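## Task

Take the pencil sharpener out of the green box and set it in the tray, with no other object left in the tray, then put the green box's own lid back on to close it. Everything must stay in place without the robot holding it, and the gripper must release and withdraw at the end.

## Robot and tools

Robot: one six-joint xArm6 arm with a two-finger parallel gripper and a wrist camera. There is only one arm, so every command is a single row for that arm. Cameras: cam_high, cam_low and cam_wrist, each 896x504 pixels.

Frame: positions are printed in the scene frame, in metres. Its origin lies on the table surface under the arm base; +z is up, and +y is to the left when facing along +x. The base can be slightly tilted, and the printed hand position may be off a little, more so when the arm is stretched out. end_effector_position is the pinch point between the pads when closed, roughly 2 cm behind the fingertips; the fingers point along the gripper's +z and open along its y axis. Closing pushes the tips about 10 mm further forward.

execute_actions takes "actions", a list holding at most one item, plus optional "pictures" (true/false; images come by default).
- Empty list: no command, just returns the current state.
- Move: {"rows": [[...]], "steps": N}. N is 1 to 15 control steps of 1/30 s each (default 15). Each row has exactly 7 plain numbers in this order: waist, shoulder, elbow, forearm roll, wrist pitch, wrist roll, then opening. The first six are absolute target joint angles in radians (the same values the Joint positions line reports), not offsets. Up to 15 rows; one row is used per step, and the final row repeats if the rows run out. Stated ranges: waist -6.283 to 6.283, shoulder -2.059 to 2.094, elbow -3.927 to 0.192, forearm roll -6.283 to 6.283, wrist pitch -1.693 to 3.142, wrist roll -6.283 to 6.283. A target more than 0.010 rad beyond a range end (and beyond the current angle) gets the whole call refused, and nothing is sent. Targets past a joint's true end are clipped to it, reported as "joint sent to its limit" (possibly about an earlier move). The opening is an absolute value from -1 (closed) to +1 (fully open, pad gap 0.084 m).
- Wait: {"steps": N} with no rows, N up to 300; it returns once N steps have passed since the previous result, reply time included.

Motion limits: each joint target moves at most 3.14 rad/s, ramping up over 0.16 s, with all joints timed to finish together. Per step a target stays within 0.623 rad of the measured angle, and if targets would move the hand more than 70 mm from where it is, they are all scaled back. So large moves need several calls. Between replies the arm keeps heading toward the last row sent until it nearly stops or a step is HELD.

Result lines: the state gives end_effector_position (m), end_effector_quat_wxyz, and linear/angular velocities. Joint positions and Joint velocities list the six joints in order, then the pad gap (m, m/s). grip_measured is the measured opening on the command scale. HELD marks steps where your row was not fully sent; "joint command not followed" means the clearance check altered or blocked targets (mounting blocks and posts count as arm). Joint torques are total drive outputs with per-unit offset, scale and noise; they are nonzero even in free air.

Gripping: to keep hold of something, command an opening well under grip_measured; a larger gap between the two squeezes harder (around 24 N per pad at most for objects up to about 6 cm). -1 gives full force on anything at least about 0.5 mm thick. Resending the read grip_measured still presses lightly, but wide parts may slip. Closing fast can squeeze harder and may bounce the fingers open. Expect occasional brief tugs on a held part or nudges to loose objects.

Faults: contact torque hitting a joint's load limit (waist 46, shoulder 46, elbow 27.6, forearm roll 27.6, wrist pitch 18.4, wrist roll 18.4 N m, held weight included) stops the arm, backs that joint off slightly, pauses 10 s and drops the rest of the call. Holding loads heats motors; MOTOR HOT appears at 65 °C, and at 80 °C an OVER-TEMPERATURE FAULT brakes the arm until it cools. Heat partly carries into the next scene. Avoid stops of any kind.

zoom_image: {"camera": one of cam_high, cam_low, cam_wrist, "region": [x0, y0, x1, y1]} in pixels of that camera's latest image, origin top-left, at most 504 by 504; it returns a closer view and moves nothing.

read_manual: optional "section" (only "licences"); returns licence texts, no motion.

finished_scene: {"scene": 1 or 2} ends that scene irreversibly, grades it, and its result gives the next scene's task. Replying without any tool call ends all remaining scenes.

Order of work: look, lift off the box lid and set it somewhere stable on the table, grasp the target object and place it in the tray, clear any other object from the tray, put the lid back on the correct box, open the fingers and move the arm away, then call finished_scene.

Avoid: dropping or slamming items, hard collisions or heavy pushing, and letting anything fall from the table, which fails the scene. Smooth, quick, low-effort motion is preferred.

Each tool is called after ">>>" by a JSON object that holds its "name" and its "arguments", one argument or row to a line.

## Session

>>> {"name": "execute_actions", "arguments": {
  "actions": []
}}

Scene clock: 0.00 s of 8400.00 s.
end_effector_position=(+0.3090, -0.0048, +0.3509) grip_measured=+1.00 end_effector_quat_wxyz=(-0.024, +0.855, -0.461, +0.238) end_effector_velocity=(-0.000, -0.000, +0.000) end_effector_angular_velocity=(-0.001, -0.001, +0.000)
Joint positions: [-0.789 -0.912 -0.381  0.599  1.106  0.11   0.084]
Joint velocities: [-0.001 -0.001 -0.    -0.    -0.    -0.001  0.   ]
Joint torques (N m, as the arm reports them, + toward a larger angle): no reading
Motor temperatures (°C, as the motors report them): [25 28 31 30 31 34]

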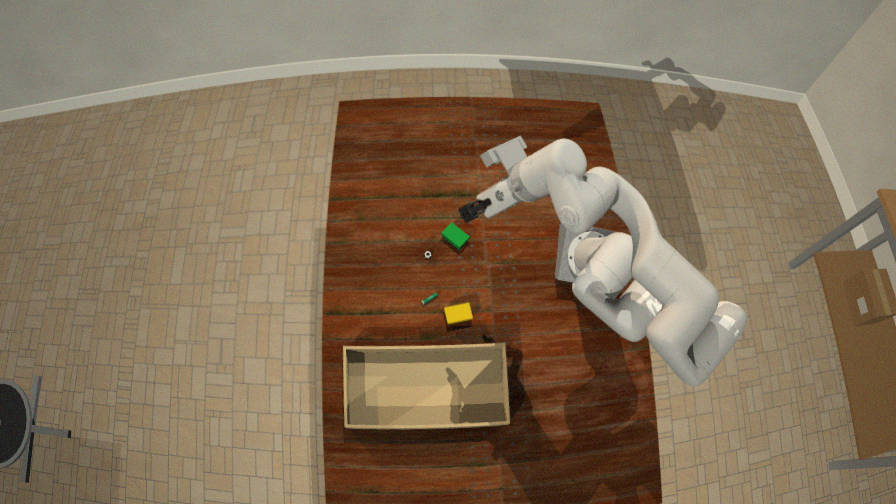

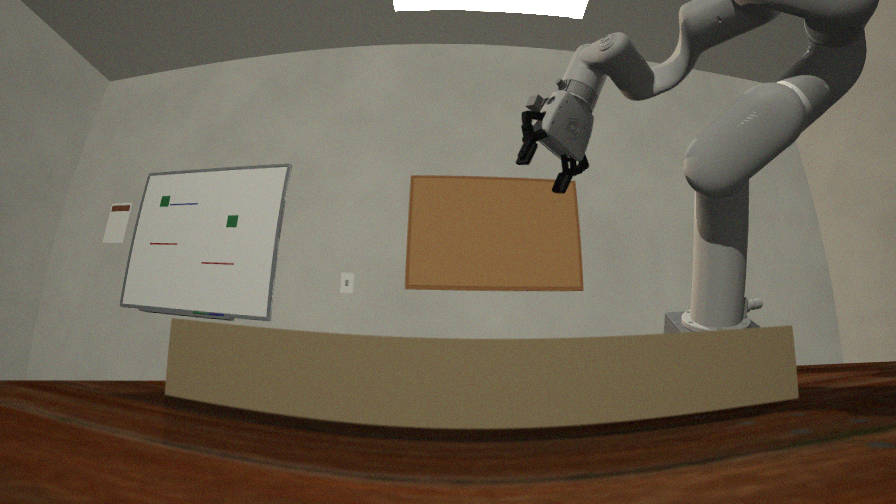

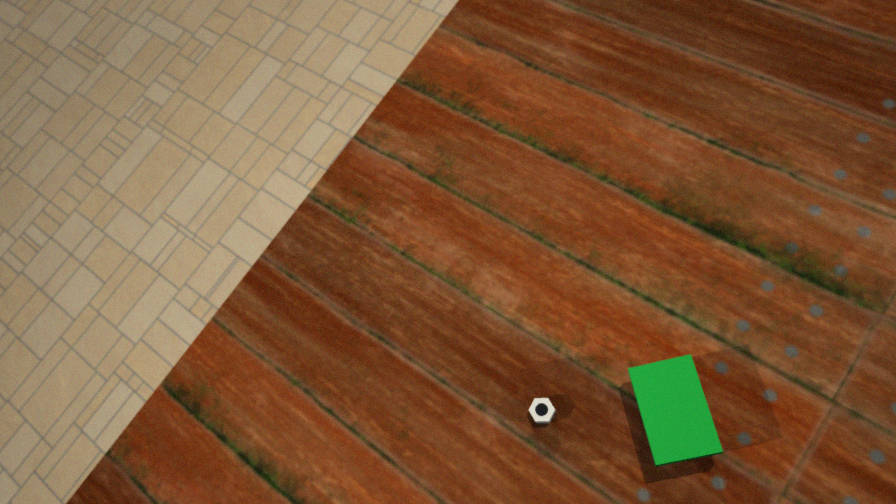

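>>> {"name": "zoom_image", "arguments": {
  "camera": "cam_wrist",
  "region": [580,320,820,500]
}}

>>> {"name": "zoom_image", "arguments": {
  "camera": "cam_high",
  "region": [330,200,530,440]
}}

Region (580, 320, 820, 500) of cam_wrist's 896x504 image, scaled by 2.100, with more detail than that image has; it fills the top 378 rows of this view, and the rest is white.

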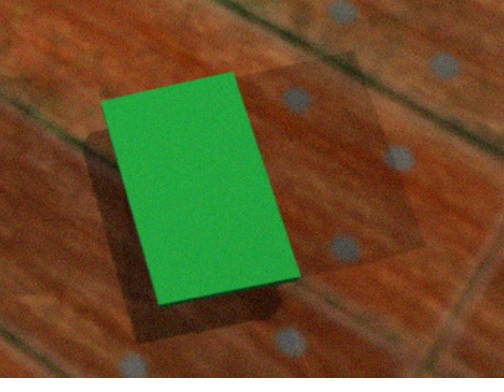

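Region (330, 200, 530, 440) of cam_high's 896x504 image, scaled by 2.100, with more detail than that image has.

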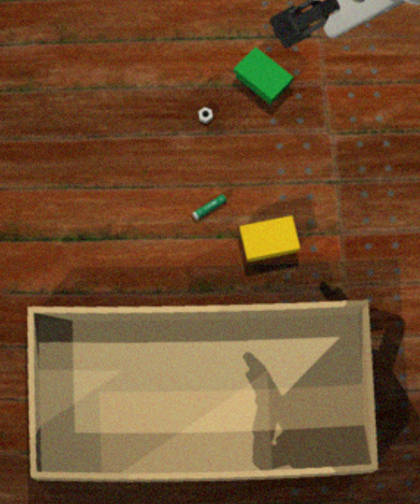

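>>> {"name": "execute_actions", "arguments": {
  "actions": [
    {"rows":[[-0.663,-0.041,-0.652,0.508,0.952,-0.24,1]]}
  ]
}}

>>> {"name": "execute_actions", "arguments": {
  "actions": [
    {"steps":30}
  ]
}}

Scene clock: 46.43 s of 8400.00 s.
end_effector_position=(+0.3388, -0.0833, +0.2387) grip_measured=+1.00 end_effector_quat_wxyz=(+0.004, +0.924, -0.380, +0.049) end_effector_velocity=(-0.035, -0.147, -0.368) end_effector_angular_velocity=(+0.401, +0.864, +0.258)
Joint positions: [-0.682 -0.197 -0.612  0.521  0.975 -0.188  0.084]
Joint velocities: [ 0.179  1.519 -0.383 -0.127 -0.218 -0.495 -0.   ]
Joint torques (N m, as the arm reports them, + toward a larger angle): [ -3.93  -9.76 -20.52  -1.47  -1.5   -0.63]
Motor temperatures (°C, as the motors report them): [25 28 40 30 32 34]
Steps of this call (steps 1 to 90: nothing new was sent; then 42.93 s passed at rest; steps 91 to 105: all 15 steps of this action). Readings (joint positions):
91: [-0.789 -0.911 -0.381 0.599 1.106 0.110]
92: [-0.788 -0.905 -0.384 0.598 1.104 0.105]
94: [-0.776 -0.850 -0.410 0.590 1.090 0.072]
98: [-0.728 -0.585 -0.515 0.555 1.031 -0.058]
105: the state above

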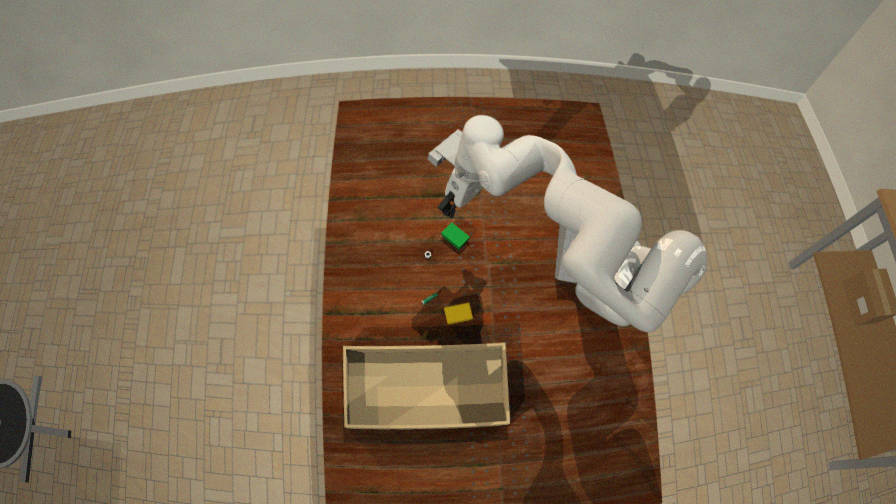

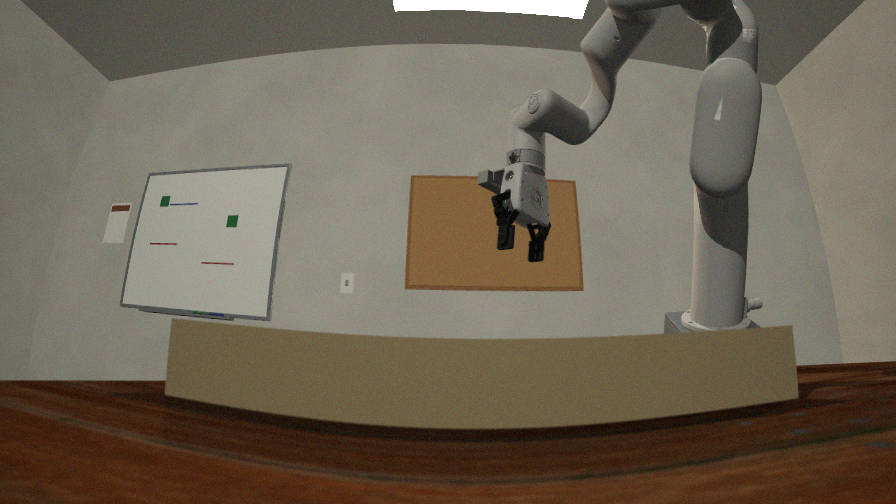

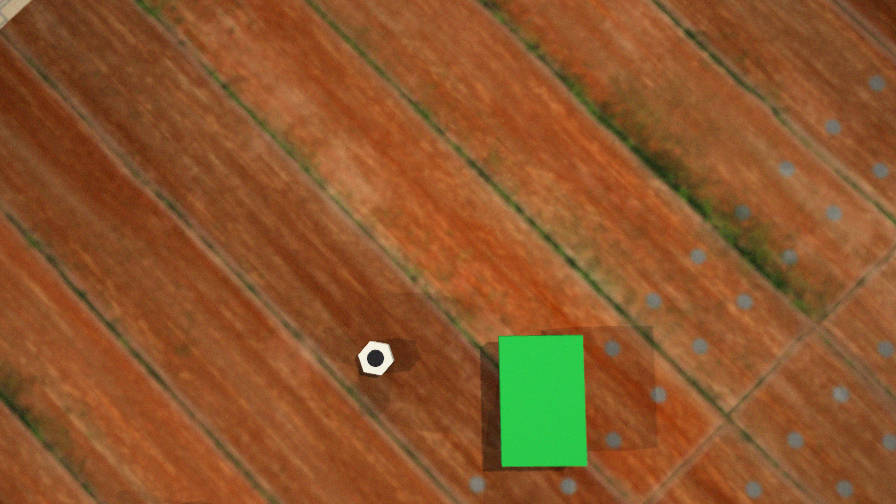

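Scene clock: 47.43 s of 8400.00 s.
end_effector_position=(+0.3336, -0.0976, +0.1999) grip_measured=+1.00 end_effector_quat_wxyz=(+0.001, +0.930, -0.366, +0.000) end_effector_velocity=(-0.000, -0.000, +0.000) end_effector_angular_velocity=(-0.000, -0.000, -0.000)
Joint positions: [-0.663 -0.041 -0.652  0.508  0.952 -0.24   0.084]
Joint velocities: [-0. -0. -0. -0.  0.  0.  0.]
Joint torques (N m, as the arm reports them, + toward a larger angle): [ -4.57  -9.4  -20.71  -1.92  -1.36  -0.74]
Motor temperatures (°C, as the motors report them): [25 28 40 30 32 34]
Steps of this call (steps 1 to 30: the robot went on to your last target). Readings (joint positions):
1: [-0.676 -0.149 -0.623 0.517 0.968 -0.204]
2: [-0.671 -0.108 -0.632 0.514 0.963 -0.216]
4: [-0.666 -0.062 -0.642 0.510 0.957 -0.231]
8: [-0.664 -0.047 -0.651 0.508 0.953 -0.239]
30: the state above
The arm was judged still, so your last target was given up. Only a new action makes it travel on or press farther. Fingers that are still opening or closing keep moving.

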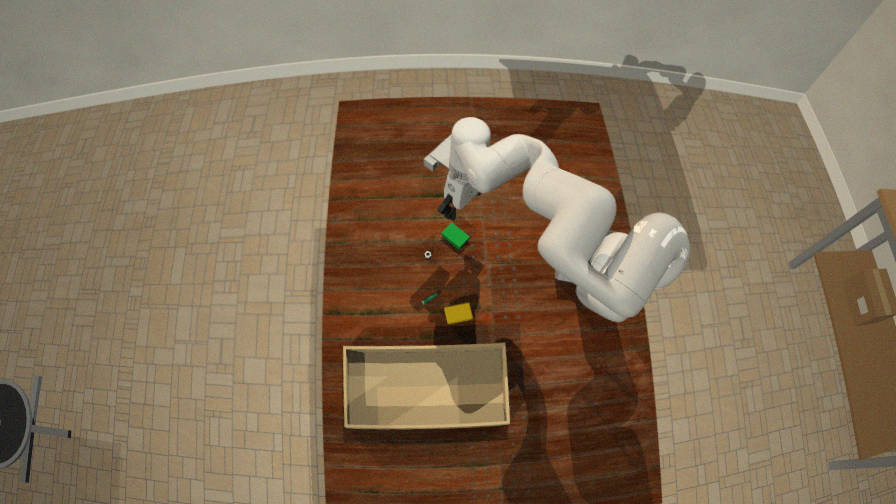

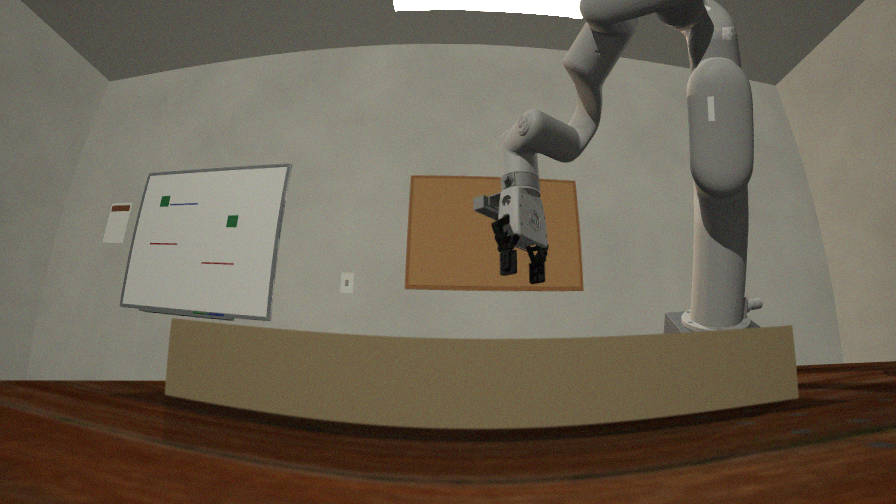

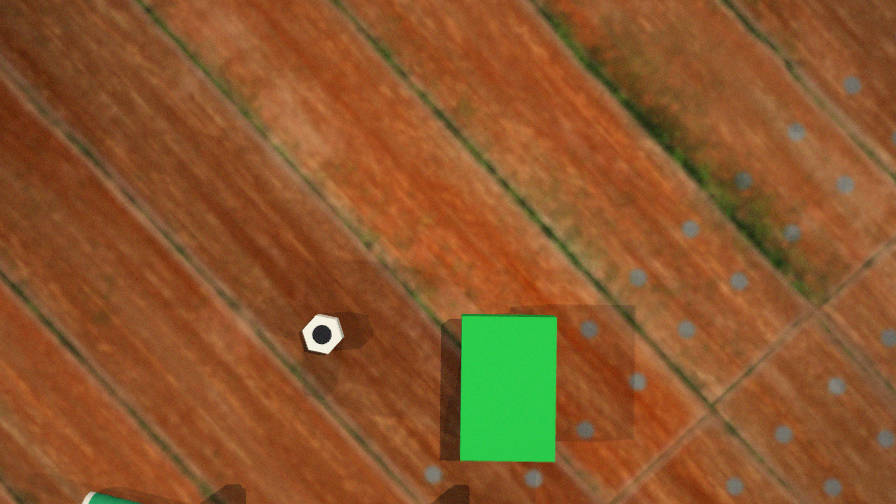

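>>> {"name": "execute_actions", "arguments": {
  "actions": [
    {"rows":[[-0.461,0.254,-0.617,0.805,0.628,-0.40,0.6]]}
  ],
  "pictures": false
}}

>>> {"name": "execute_actions", "arguments": {
  "actions": [
    {"steps":15}
  ]
}}

Scene clock: 60.43 s of 8400.00 s.
end_effector_position=(+0.3422, -0.0969, +0.0814) grip_measured=+0.59 end_effector_quat_wxyz=(+0.000, +0.929, -0.370, +0.000) end_effector_velocity=(+0.024, -0.011, +0.005) end_effector_angular_velocity=(-0.054, -0.058, +0.014)
Joint positions: [-0.463  0.25  -0.617  0.801  0.632 -0.398  0.069]
Joint velocities: [ 0.021  0.012 -0.029  0.049 -0.066 -0.027  0.   ]
Joint torques (N m, as the arm reports them, + toward a larger angle): [ -5.65 -12.48 -14.43  -1.71  -1.32  -0.52]
Motor temperatures (°C, as the motors report them): [25 28 40 30 32 34]
Steps of this call (steps 1 to 90: nothing new was sent; then 9.50 s passed at rest; steps 91 to 105: all 15 steps of this action). Readings (joint positions):
91: [-0.663 -0.041 -0.652 0.509 0.951 -0.240]
92: [-0.659 -0.035 -0.652 0.516 0.943 -0.244]
94: [-0.626 0.011 -0.650 0.567 0.886 -0.272]
98: [-0.525 0.161 -0.627 0.709 0.733 -0.348]
105: the state above

Scene clock: 60.93 s of 8400.00 s.
end_effector_position=(+0.3419, -0.0970, +0.0802) grip_measured=+0.59 end_effector_quat_wxyz=(+0.001, +0.929, -0.370, +0.001) end_effector_velocity=(-0.000, +0.001, -0.001) end_effector_angular_velocity=(+0.001, +0.002, -0.000)
Joint positions: [-0.461  0.254 -0.617  0.805  0.628 -0.4    0.069]
Joint velocities: [0.001 0.001 0.001 0.    0.    0.    0.   ]
Joint torques (N m, as the arm reports them, + toward a larger angle): [ -5.44 -12.3  -15.24  -1.67  -1.45  -0.7 ]
Motor temperatures (°C, as the motors report them): [25 28 40 30 32 34]
Steps of this call (steps 1 to 15: the robot went on to your last target). Readings (joint positions):
1: [-0.463 0.251 -0.618 0.802 0.630 -0.399]
2: [-0.463 0.251 -0.618 0.803 0.629 -0.399]
4: [-0.462 0.252 -0.618 0.804 0.629 -0.400]
8: [-0.462 0.253 -0.617 0.805 0.628 -0.400]
15: the state above
The arm was judged still, so your last target was given up. Only a new action makes it travel on or press farther. Fingers that are still opening or closing keep moving.

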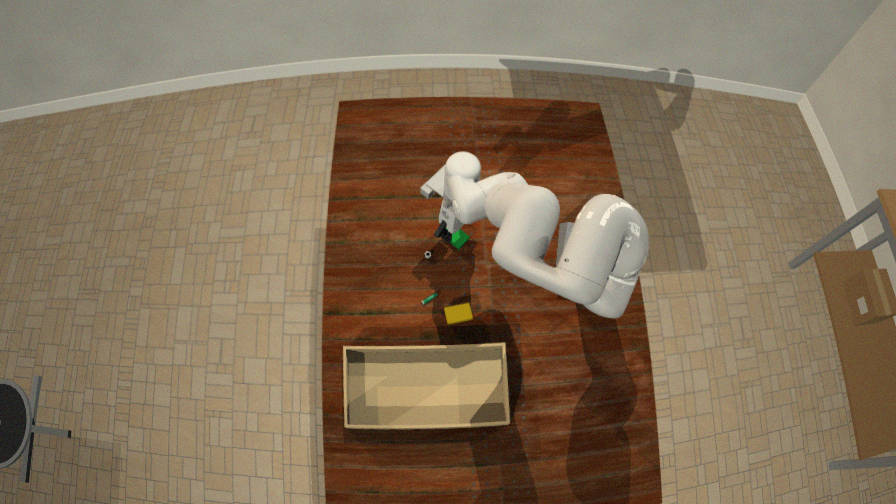

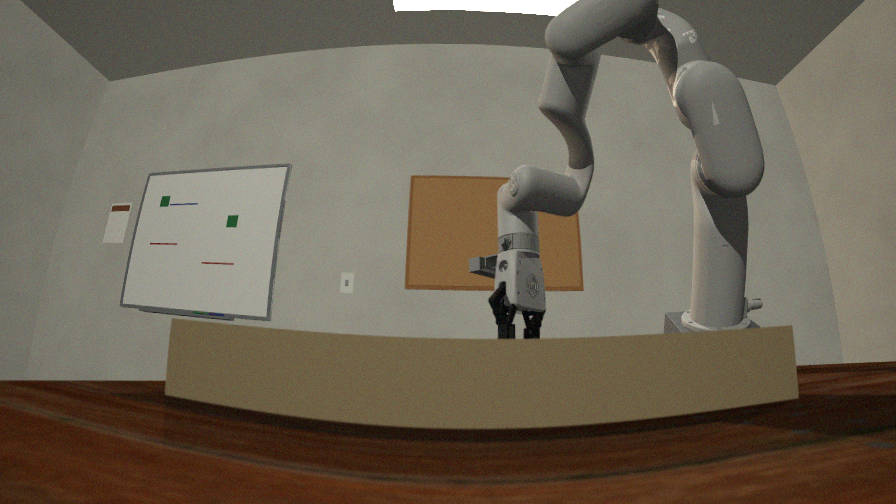

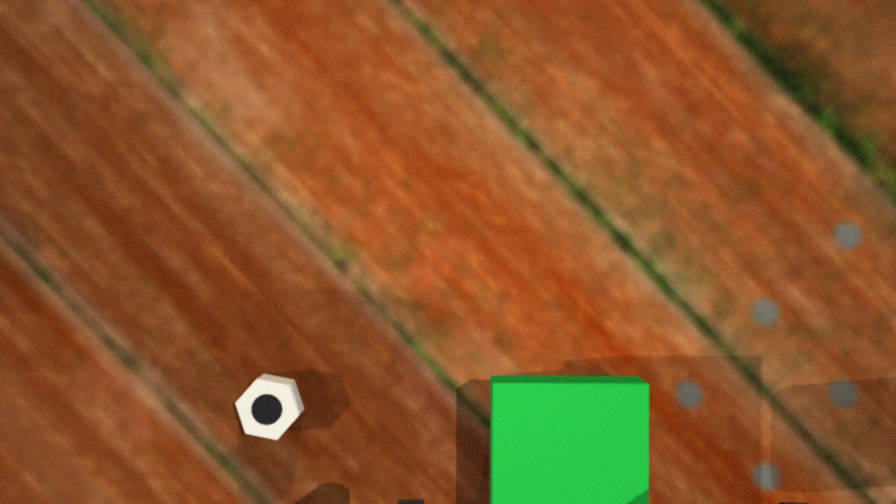

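>>> {"name": "execute_actions", "arguments": {
  "actions": [
    {"rows":[[-0.44,0.29,-0.625,0.85,0.605,-0.43,0.6],[-0.44,0.29,-0.625,0.85,0.605,-0.43,0.6],[-0.42,0.325,-0.633,0.895,0.584,-0.462,0.6],[-0.42,0.325,-0.633,0.895,0.584,-0.462,0.6],[-0.387,0.383,-0.647,0.969,0.548,-0.513,0.6]]}
  ],
  "pictures": false
}}

>>> {"name": "execute_actions", "arguments": {
  "actions": [
    {"rows":[[-0.387,0.383,-0.647,0.969,0.548,-0.513,0.3],[-0.387,0.383,-0.647,0.969,0.548,-0.513,0.3],[-0.387,0.383,-0.647,0.969,0.548,-0.513,0.1],[-0.387,0.383,-0.647,0.969,0.548,-0.513,0.1],[-0.387,0.383,-0.647,0.969,0.548,-0.513,0.0],[-0.387,0.383,-0.647,0.969,0.548,-0.513,-0.1],[-0.387,0.383,-0.647,0.969,0.548,-0.513,-0.2],[-0.387,0.383,-0.647,0.969,0.548,-0.513,-0.5]]}
  ],
  "pictures": false
}}

>>> {"name": "execute_actions", "arguments": {
  "actions": [
    {"rows":[[-0.42,0.325,-0.633,0.895,0.584,-0.462,-0.5],[-0.42,0.325,-0.633,0.895,0.584,-0.462,-0.5],[-0.42,0.325,-0.633,0.895,0.584,-0.462,-0.5],[-0.42,0.325,-0.633,0.895,0.584,-0.462,-0.5],[-0.461,0.254,-0.617,0.805,0.628,-0.40,-0.5]]}
  ]
}}

Scene clock: 75.30 s of 8400.00 s.
end_effector_position=(+0.3421, -0.0967, +0.0385) grip_measured=+0.59 end_effector_quat_wxyz=(+0.001, +0.929, -0.370, +0.001) end_effector_velocity=(+0.006, -0.002, +0.001) end_effector_angular_velocity=(-0.009, -0.016, +0.004)
Joint positions: [-0.388  0.382 -0.647  0.967  0.549 -0.512  0.069]
Joint velocities: [ 0.005  0.002 -0.008  0.02  -0.011 -0.013  0.   ]
Joint torques (N m, as the arm reports them, + toward a larger angle): [ -6.   -12.89 -12.41  -1.72  -1.26  -0.82]
Motor temperatures (°C, as the motors report them): [25 29 37 30 32 34]
Steps of this call (steps 1 to 90: nothing new was sent; then 10.87 s passed at rest; steps 91 to 105: all 15 steps of this action). Readings (joint positions):
91: [-0.461 0.254 -0.617 0.806 0.628 -0.401]
92: [-0.458 0.259 -0.619 0.812 0.624 -0.405]
94: [-0.445 0.280 -0.624 0.840 0.610 -0.424]
98: [-0.405 0.352 -0.639 0.929 0.568 -0.485]
105: the state above

Scene clock: 75.80 s of 8400.00 s.
end_effector_position=(+0.3419, -0.0968, +0.0381) grip_measured=-0.08 end_effector_quat_wxyz=(+0.001, +0.929, -0.370, +0.001) end_effector_velocity=(-0.001, +0.000, -0.000) end_effector_angular_velocity=(+0.000, +0.002, +0.001)
Joint positions: [-0.387  0.383 -0.647  0.969  0.548 -0.513  0.041]
Joint velocities: [ 0.     0.001  0.    -0.001 -0.    -0.     0.   ]
Joint torques (N m, as the arm reports them, + toward a larger angle): [ -5.34 -12.29 -12.59  -1.63  -1.19  -0.76]
Motor temperatures (°C, as the motors report them): [25 29 37 30 32 34]
Steps of this call (steps 1 to 15: all 15 steps of this action). Readings (joint positions):
1: [-0.388 0.382 -0.647 0.968 0.548 -0.512]
2: [-0.388 0.382 -0.647 0.968 0.548 -0.513]
4: [-0.387 0.382 -0.647 0.969 0.548 -0.513]
8: [-0.387 0.382 -0.647 0.969 0.548 -0.513]
15: the state above

Scene clock: 76.30 s of 8400.00 s.
end_effector_position=(+0.3416, -0.0969, +0.0794) grip_measured=-0.08 end_effector_quat_wxyz=(+0.001, +0.929, -0.370, +0.000) end_effector_velocity=(-0.007, +0.002, -0.001) end_effector_angular_velocity=(+0.008, +0.016, -0.007)
Joint positions: [-0.46   0.256 -0.617  0.807  0.627 -0.401  0.041]
Joint velocities: [-0.006 -0.005  0.009 -0.02   0.012  0.016 -0.   ]
Joint torques (N m, as the arm reports them, + toward a larger angle): [ -5.28 -12.13 -15.55  -1.72  -1.35  -0.67]
Motor temperatures (°C, as the motors report them): [25 29 37 30 32 34]
Steps of this call (steps 1 to 15: all 15 steps of this action). Readings (joint positions):
1: [-0.387 0.382 -0.647 0.968 0.548 -0.512]
2: [-0.390 0.378 -0.645 0.961 0.553 -0.507]
4: [-0.405 0.352 -0.638 0.927 0.569 -0.484]
8: [-0.440 0.290 -0.625 0.851 0.606 -0.432]
15: the state above

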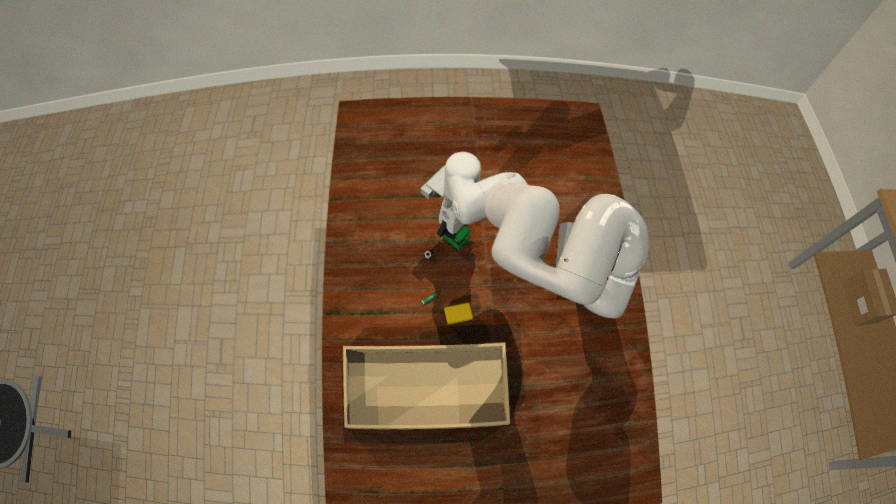

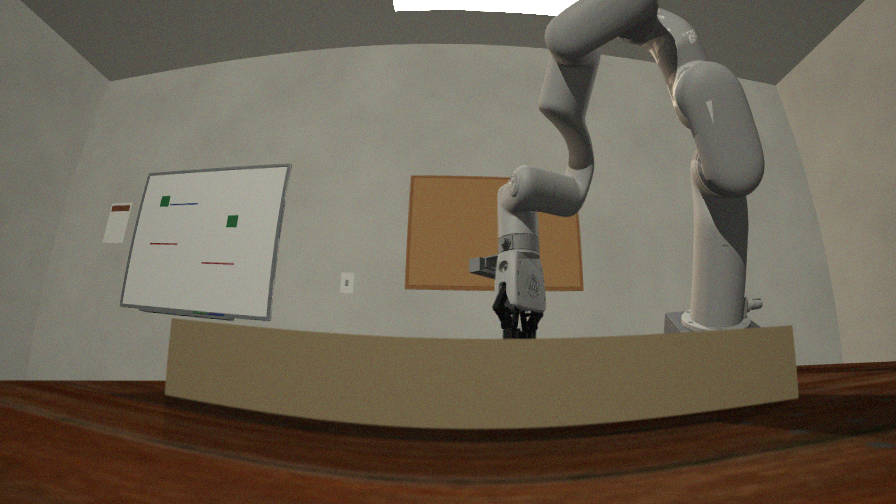

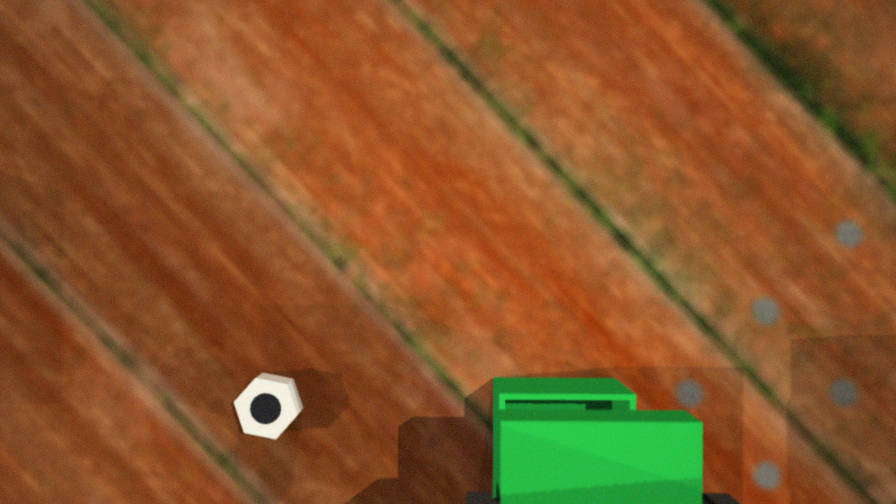

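>>> {"name": "execute_actions", "arguments": {
  "actions": [
    {"rows":[[-0.70,0.431,-0.721,0.724,0.629,-0.58,-0.5]]}
  ],
  "pictures": false
}}

>>> {"name": "execute_actions", "arguments": {
  "actions": [
    {"rows":[[-0.68,0.48,-0.726,0.79,0.595,-0.635,-0.5],[-0.68,0.48,-0.726,0.79,0.595,-0.635,-0.5],[-0.68,0.48,-0.726,0.79,0.595,-0.635,-0.5],[-0.655,0.54,-0.732,0.87,0.555,-0.70,-0.5],[-0.655,0.54,-0.732,0.87,0.555,-0.70,-0.5],[-0.655,0.54,-0.732,0.87,0.555,-0.70,-0.5],[-0.635,0.586,-0.7365,0.931,0.524,-0.75,-0.5]]}
  ]
}}

Scene clock: 85.30 s of 8400.00 s.
end_effector_position=(+0.3051, -0.1874, +0.0803) grip_measured=-0.08 end_effector_quat_wxyz=(+0.001, +0.929, -0.370, +0.000) end_effector_velocity=(+0.002, -0.005, +0.002) end_effector_angular_velocity=(-0.005, -0.003, +0.016)
Joint positions: [-0.698  0.429 -0.72   0.725  0.629 -0.579  0.041]
Joint velocities: [-0.009  0.007 -0.012 -0.008  0.001 -0.016 -0.   ]
Joint torques (N m, as the arm reports them, + toward a larger angle): [ -5.65 -13.51 -15.74  -1.71  -1.32  -0.72]
Motor temperatures (°C, as the motors report them): [25 29 37 30 32 34]
Steps of this call (steps 1 to 15: the robot went on to your last target; steps 16 to 90: nothing new was sent; then 5.50 s passed at rest; steps 91 to 105: all 15 steps of this action). Readings (joint positions):
91: [-0.462 0.254 -0.617 0.805 0.628 -0.401]
92: [-0.467 0.259 -0.620 0.802 0.629 -0.407]
94: [-0.519 0.297 -0.645 0.784 0.629 -0.448]
98: [-0.660 0.401 -0.702 0.739 0.628 -0.546]
105: the state above

Scene clock: 85.80 s of 8400.00 s.
end_effector_position=(+0.2919, -0.1900, +0.0256) grip_measured=-0.08 end_effector_quat_wxyz=(+0.000, +0.929, -0.370, +0.000) end_effector_velocity=(+0.015, -0.011, +0.005) end_effector_angular_velocity=(-0.036, -0.034, +0.016)
Joint positions: [-0.636  0.584 -0.736  0.928  0.526 -0.747  0.041]
Joint velocities: [ 0.006  0.005 -0.026  0.04  -0.027 -0.036 -0.   ]
Joint torques (N m, as the arm reports them, + toward a larger angle): [ -6.08 -14.55 -12.54  -1.94  -1.16  -0.68]
Motor temperatures (°C, as the motors report them): [25 29 37 30 32 34]
Steps of this call (steps 1 to 15: all 15 steps of this action). Readings (joint positions):
1: [-0.698 0.430 -0.721 0.725 0.629 -0.580]
2: [-0.696 0.434 -0.722 0.732 0.624 -0.587]
4: [-0.687 0.458 -0.725 0.764 0.608 -0.613]
8: [-0.659 0.529 -0.730 0.855 0.563 -0.687]
15: the state above

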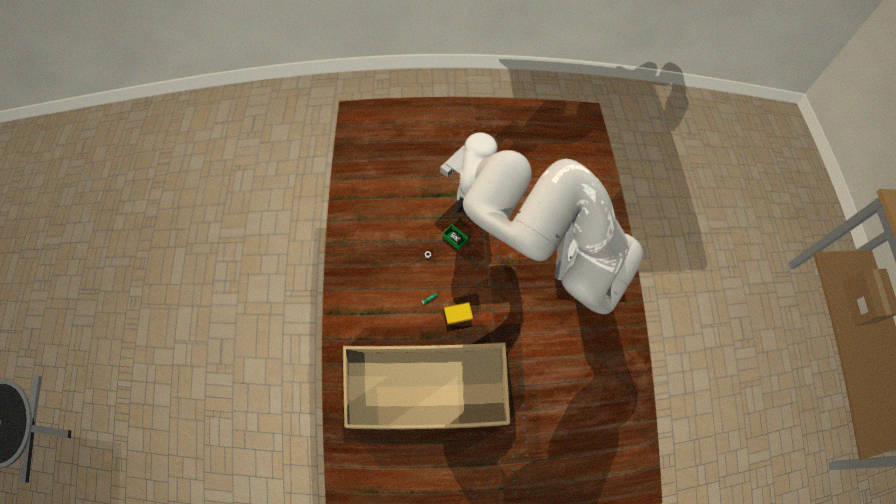

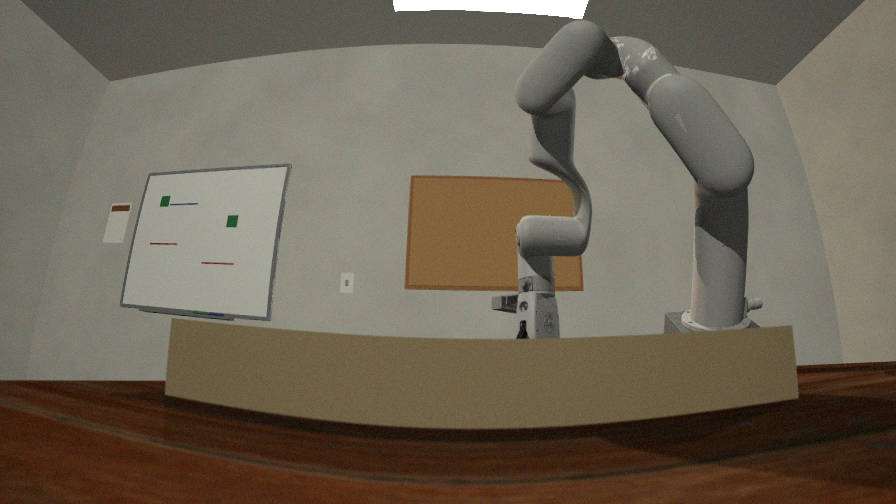

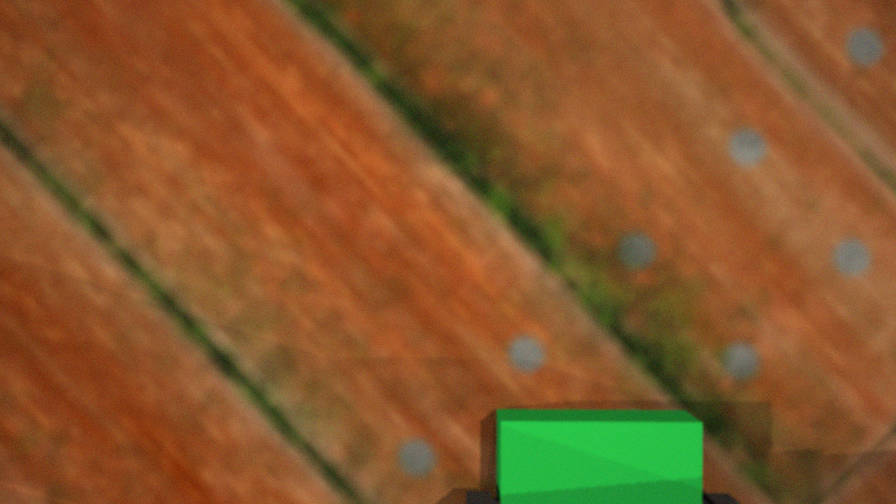

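>>> {"name": "execute_actions", "arguments": {
  "actions": [
    {"rows":[[-0.633,0.591,-0.737,0.938,0.52,-0.756,-0.5],[-0.633,0.591,-0.737,0.938,0.52,-0.756,-0.5],[-0.633,0.591,-0.737,0.938,0.52,-0.756,-0.5],[-0.633,0.591,-0.737,0.938,0.52,-0.756,-0.5],[-0.633,0.591,-0.737,0.938,0.52,-0.756,-0.5],[-0.633,0.591,-0.737,0.938,0.52,-0.756,0.4]]}
  ],
  "pictures": false
}}

>>> {"name": "execute_actions", "arguments": {
  "actions": [
    {"rows":[[-0.70,0.431,-0.721,0.724,0.629,-0.58,0.4]],"steps":10}
  ],
  "pictures": false
}}

>>> {"name": "execute_actions", "arguments": {
  "actions": [
    {"rows":[[-0.60,0.05,-0.64,0.60,0.85,-0.29,0.4]]}
  ],
  "pictures": false
}}

>>> {"name": "execute_actions", "arguments": {
  "actions": [
    {"steps":12}
  ]
}}

>>> {"name": "zoom_image", "arguments": {
  "camera": "cam_wrist",
  "region": [400,264,720,504]
}}

Scene clock: 94.00 s of 8400.00 s.
end_effector_position=(+0.2909, -0.1904, +0.0232) grip_measured=+0.39 end_effector_quat_wxyz=(+0.001, +0.929, -0.370, +0.000) end_effector_velocity=(+0.001, -0.001, +0.001) end_effector_angular_velocity=(-0.002, -0.003, -0.000)
Joint positions: [-0.633  0.591 -0.737  0.938  0.52  -0.756  0.061]
Joint velocities: [-0.001 -0.    -0.002  0.001 -0.    -0.001  0.   ]
Joint torques (N m, as the arm reports them, + toward a larger angle): [ -6.   -14.04 -12.86  -1.68  -1.36  -0.7 ]
Motor temperatures (°C, as the motors report them): [25 29 36 30 32 34]
Steps of this call (steps 1 to 15: the robot went on to your last target; steps 16 to 90: nothing new was sent; then 4.70 s passed at rest; steps 91 to 105: all 15 steps of this action). Readings (joint positions):
91: [-0.635 0.586 -0.737 0.931 0.524 -0.750]
92: [-0.635 0.587 -0.737 0.933 0.523 -0.752]
94: [-0.634 0.589 -0.737 0.936 0.521 -0.754]
98: [-0.633 0.591 -0.737 0.938 0.520 -0.756]
105: the state above

Scene clock: 94.33 s of 8400.00 s.
end_effector_position=(+0.3072, -0.1899, +0.0805) grip_measured=+0.39 end_effector_quat_wxyz=(+0.002, +0.930, -0.369, +0.005) end_effector_velocity=(-0.044, +0.029, -0.008) end_effector_angular_velocity=(+0.088, +0.109, -0.049)
Joint positions: [-0.698  0.433 -0.725  0.733  0.623 -0.588  0.061]
Joint velocities: [-0.029 -0.042  0.077 -0.135  0.089  0.118 -0.   ]
Joint torques (N m, as the arm reports them, + toward a larger angle): [ -4.86 -11.21 -14.53  -1.31  -1.17  -0.95]
Motor temperatures (°C, as the motors report them): [25 29 36 30 32 34]
Steps of this call (steps 1 to 10: all 10 steps of this action). Readings (joint positions):
1: [-0.633 0.591 -0.737 0.938 0.520 -0.756]
2: [-0.635 0.587 -0.736 0.931 0.524 -0.750]
4: [-0.650 0.552 -0.729 0.878 0.552 -0.706]
8: [-0.694 0.444 -0.728 0.749 0.614 -0.602]
10: the state above

Scene clock: 94.83 s of 8400.00 s.
end_effector_position=(+0.3441, -0.0974, +0.1614) grip_measured=+0.39 end_effector_quat_wxyz=(-0.008, +0.932, -0.363, +0.004) end_effector_velocity=(-0.023, +0.022, -0.008) end_effector_angular_velocity=(+0.044, +0.061, -0.043)
Joint positions: [-0.601  0.055 -0.641  0.602  0.846 -0.295  0.061]
Joint velocities: [ 0.011 -0.043  0.051 -0.032  0.058  0.072 -0.   ]
Joint torques (N m, as the arm reports them, + toward a larger angle): [ -4.84  -9.81 -19.78  -1.76  -1.28  -0.91]
Motor temperatures (°C, as the motors report them): [25 29 36 30 32 34]
Steps of this call (steps 1 to 15: all 15 steps of this action). Readings (joint positions):
1: [-0.698 0.432 -0.723 0.730 0.626 -0.584]
2: [-0.697 0.427 -0.719 0.725 0.632 -0.577]
4: [-0.681 0.375 -0.702 0.706 0.667 -0.532]
8: [-0.637 0.197 -0.673 0.649 0.764 -0.403]
15: the state above

Scene clock: 95.23 s of 8400.00 s.
end_effector_position=(+0.3440, -0.0961, +0.1622) grip_measured=+0.39 end_effector_quat_wxyz=(-0.008, +0.932, -0.363, +0.003) end_effector_velocity=(+0.001, +0.001, +0.001) end_effector_angular_velocity=(-0.000, -0.002, +0.001)
Joint positions: [-0.6    0.051 -0.64   0.6    0.85  -0.29   0.061]
Joint velocities: [ 0.001 -0.003 -0.     0.001  0.001  0.001  0.   ]
Joint torques (N m, as the arm reports them, + toward a larger angle): [ -4.95 -10.36 -19.31  -1.83  -1.31  -0.71]
Motor temperatures (°C, as the motors report them): [25 29 36 30 32 34]
Steps of this call (steps 1 to 12: the robot went on to your last target). Readings (joint positions):
1: [-0.601 0.055 -0.640 0.602 0.848 -0.293]
2: [-0.601 0.054 -0.639 0.601 0.849 -0.292]
4: [-0.601 0.053 -0.639 0.601 0.849 -0.291]
8: [-0.600 0.051 -0.640 0.600 0.850 -0.290]
12: the state above

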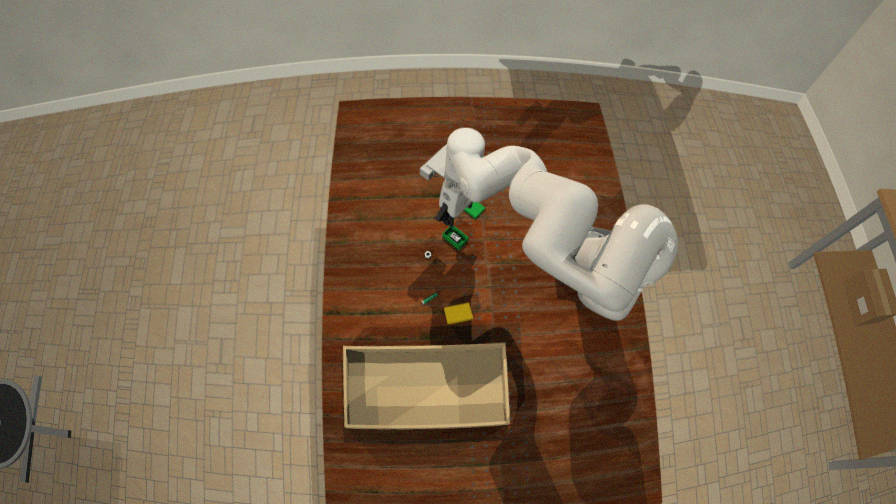

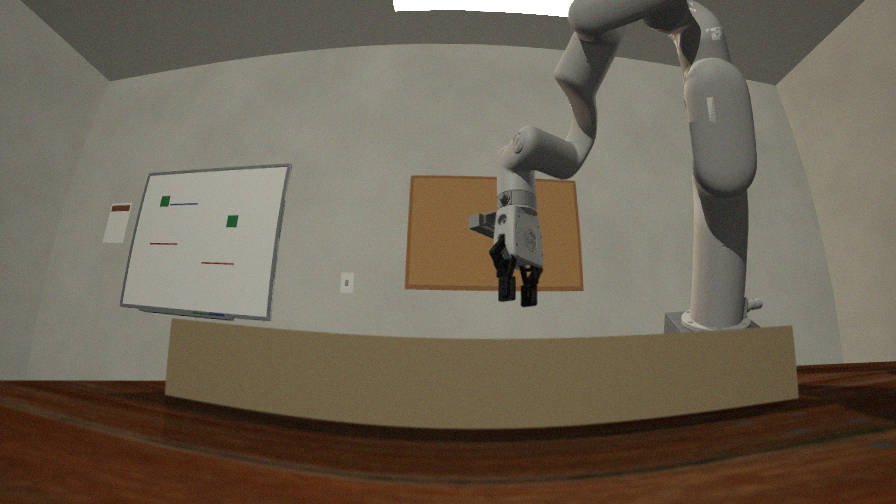

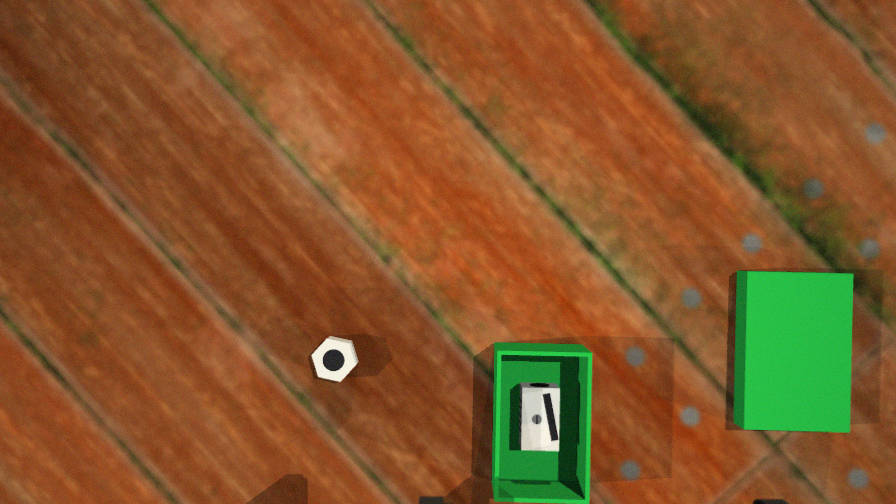

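Region (400, 264, 720, 504) of cam_wrist's 896x504 image, scaled by 1.575, with more detail than that image has; it fills the top 378 rows of this view, and the rest is white.

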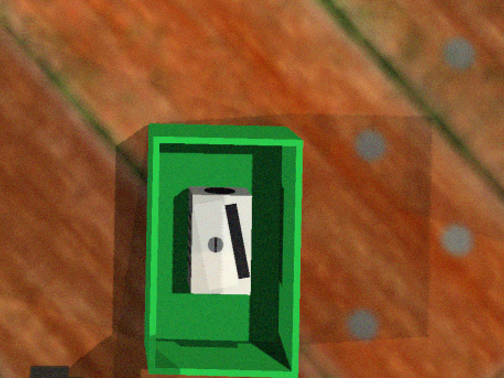

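>>> {"name": "execute_actions", "arguments": {
  "actions": [
    {"rows":[[-0.58,0.824,-1.404,0.41,1.598,-0.186,0.4]]}
  ],
  "pictures": false
}}

>>> {"name": "execute_actions", "arguments": {
  "actions": [
    {"steps":20}
  ]
}}

Scene clock: 140.57 s of 8400.00 s.
end_effector_position=(+0.3398, -0.0944, +0.0870) grip_measured=+0.39 end_effector_quat_wxyz=(-0.140, +0.859, -0.345, -0.351) end_effector_velocity=(+0.019, -0.009, +0.016) end_effector_angular_velocity=(+0.124, +0.135, +0.029)
Joint positions: [-0.58   0.812 -1.379  0.414  1.579 -0.188  0.061]
Joint velocities: [ 0.002  0.191 -0.313 -0.055  0.287  0.031  0.   ]
Joint torques (N m, as the arm reports them, + toward a larger angle): [ -8.55 -26.46 -18.97  -1.61  -0.09  -0.85]
Motor temperatures (°C, as the motors report them): [25 29 38 30 32 34]
Steps of this call (steps 1 to 15: the robot went on to your last target; steps 16 to 90: nothing new was sent; then 41.83 s passed at rest; steps 91 to 105: all 15 steps of this action). Readings (joint positions):
91: [-0.600 0.051 -0.641 0.600 0.851 -0.290]
92: [-0.600 0.057 -0.647 0.597 0.859 -0.289]
94: [-0.598 0.112 -0.705 0.580 0.918 -0.279]
98: [-0.589 0.425 -1.023 0.494 1.228 -0.232]
105: the state above

Scene clock: 141.23 s of 8400.00 s.
end_effector_position=(+0.3428, -0.0957, +0.0891) grip_measured=+0.39 end_effector_quat_wxyz=(-0.141, +0.858, -0.342, -0.355) end_effector_velocity=(-0.000, -0.000, -0.001) end_effector_angular_velocity=(+0.002, -0.001, +0.000)
Joint positions: [-0.58   0.824 -1.404  0.41   1.598 -0.186  0.061]
Joint velocities: [-0.     0.002 -0.     0.001 -0.    -0.002 -0.   ]
Joint torques (N m, as the arm reports them, + toward a larger angle): [ -8.37 -19.24 -16.74  -2.21   0.38  -0.74]
Motor temperatures (°C, as the motors report them): [25 29 38 30 32 34]
Steps of this call (steps 1 to 20: the robot went on to your last target). Readings (joint positions):
1: [-0.580 0.816 -1.388 0.412 1.586 -0.187]
2: [-0.580 0.817 -1.394 0.412 1.591 -0.187]
4: [-0.580 0.817 -1.401 0.411 1.595 -0.186]
8: [-0.580 0.821 -1.403 0.410 1.597 -0.186]
20: the state above

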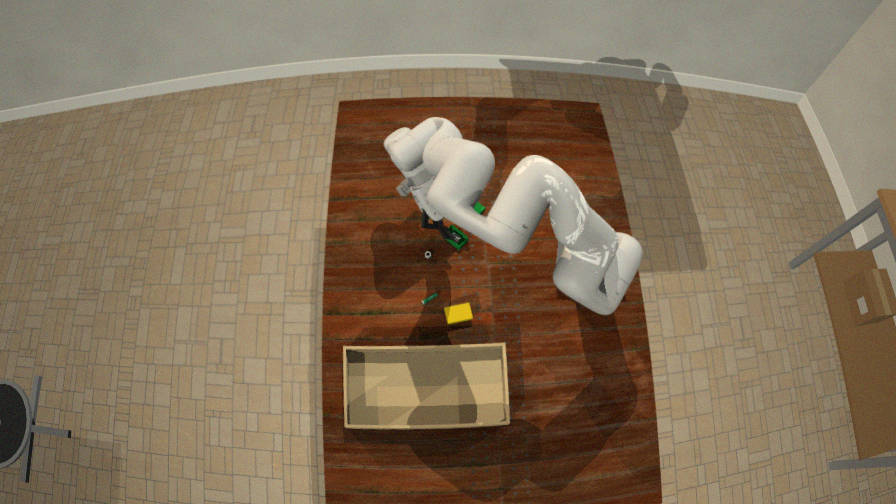

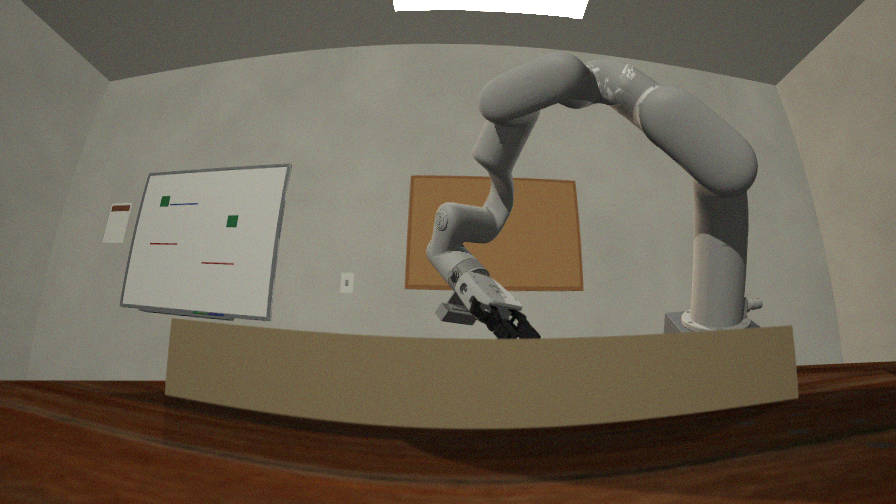

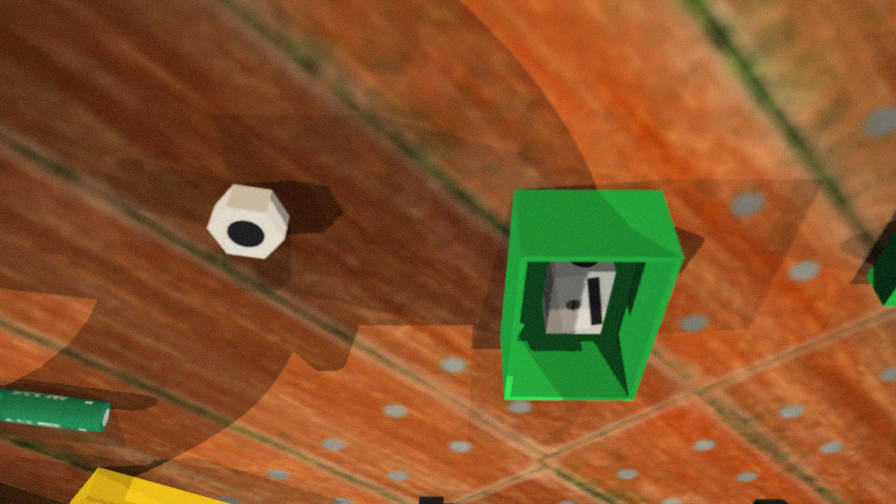

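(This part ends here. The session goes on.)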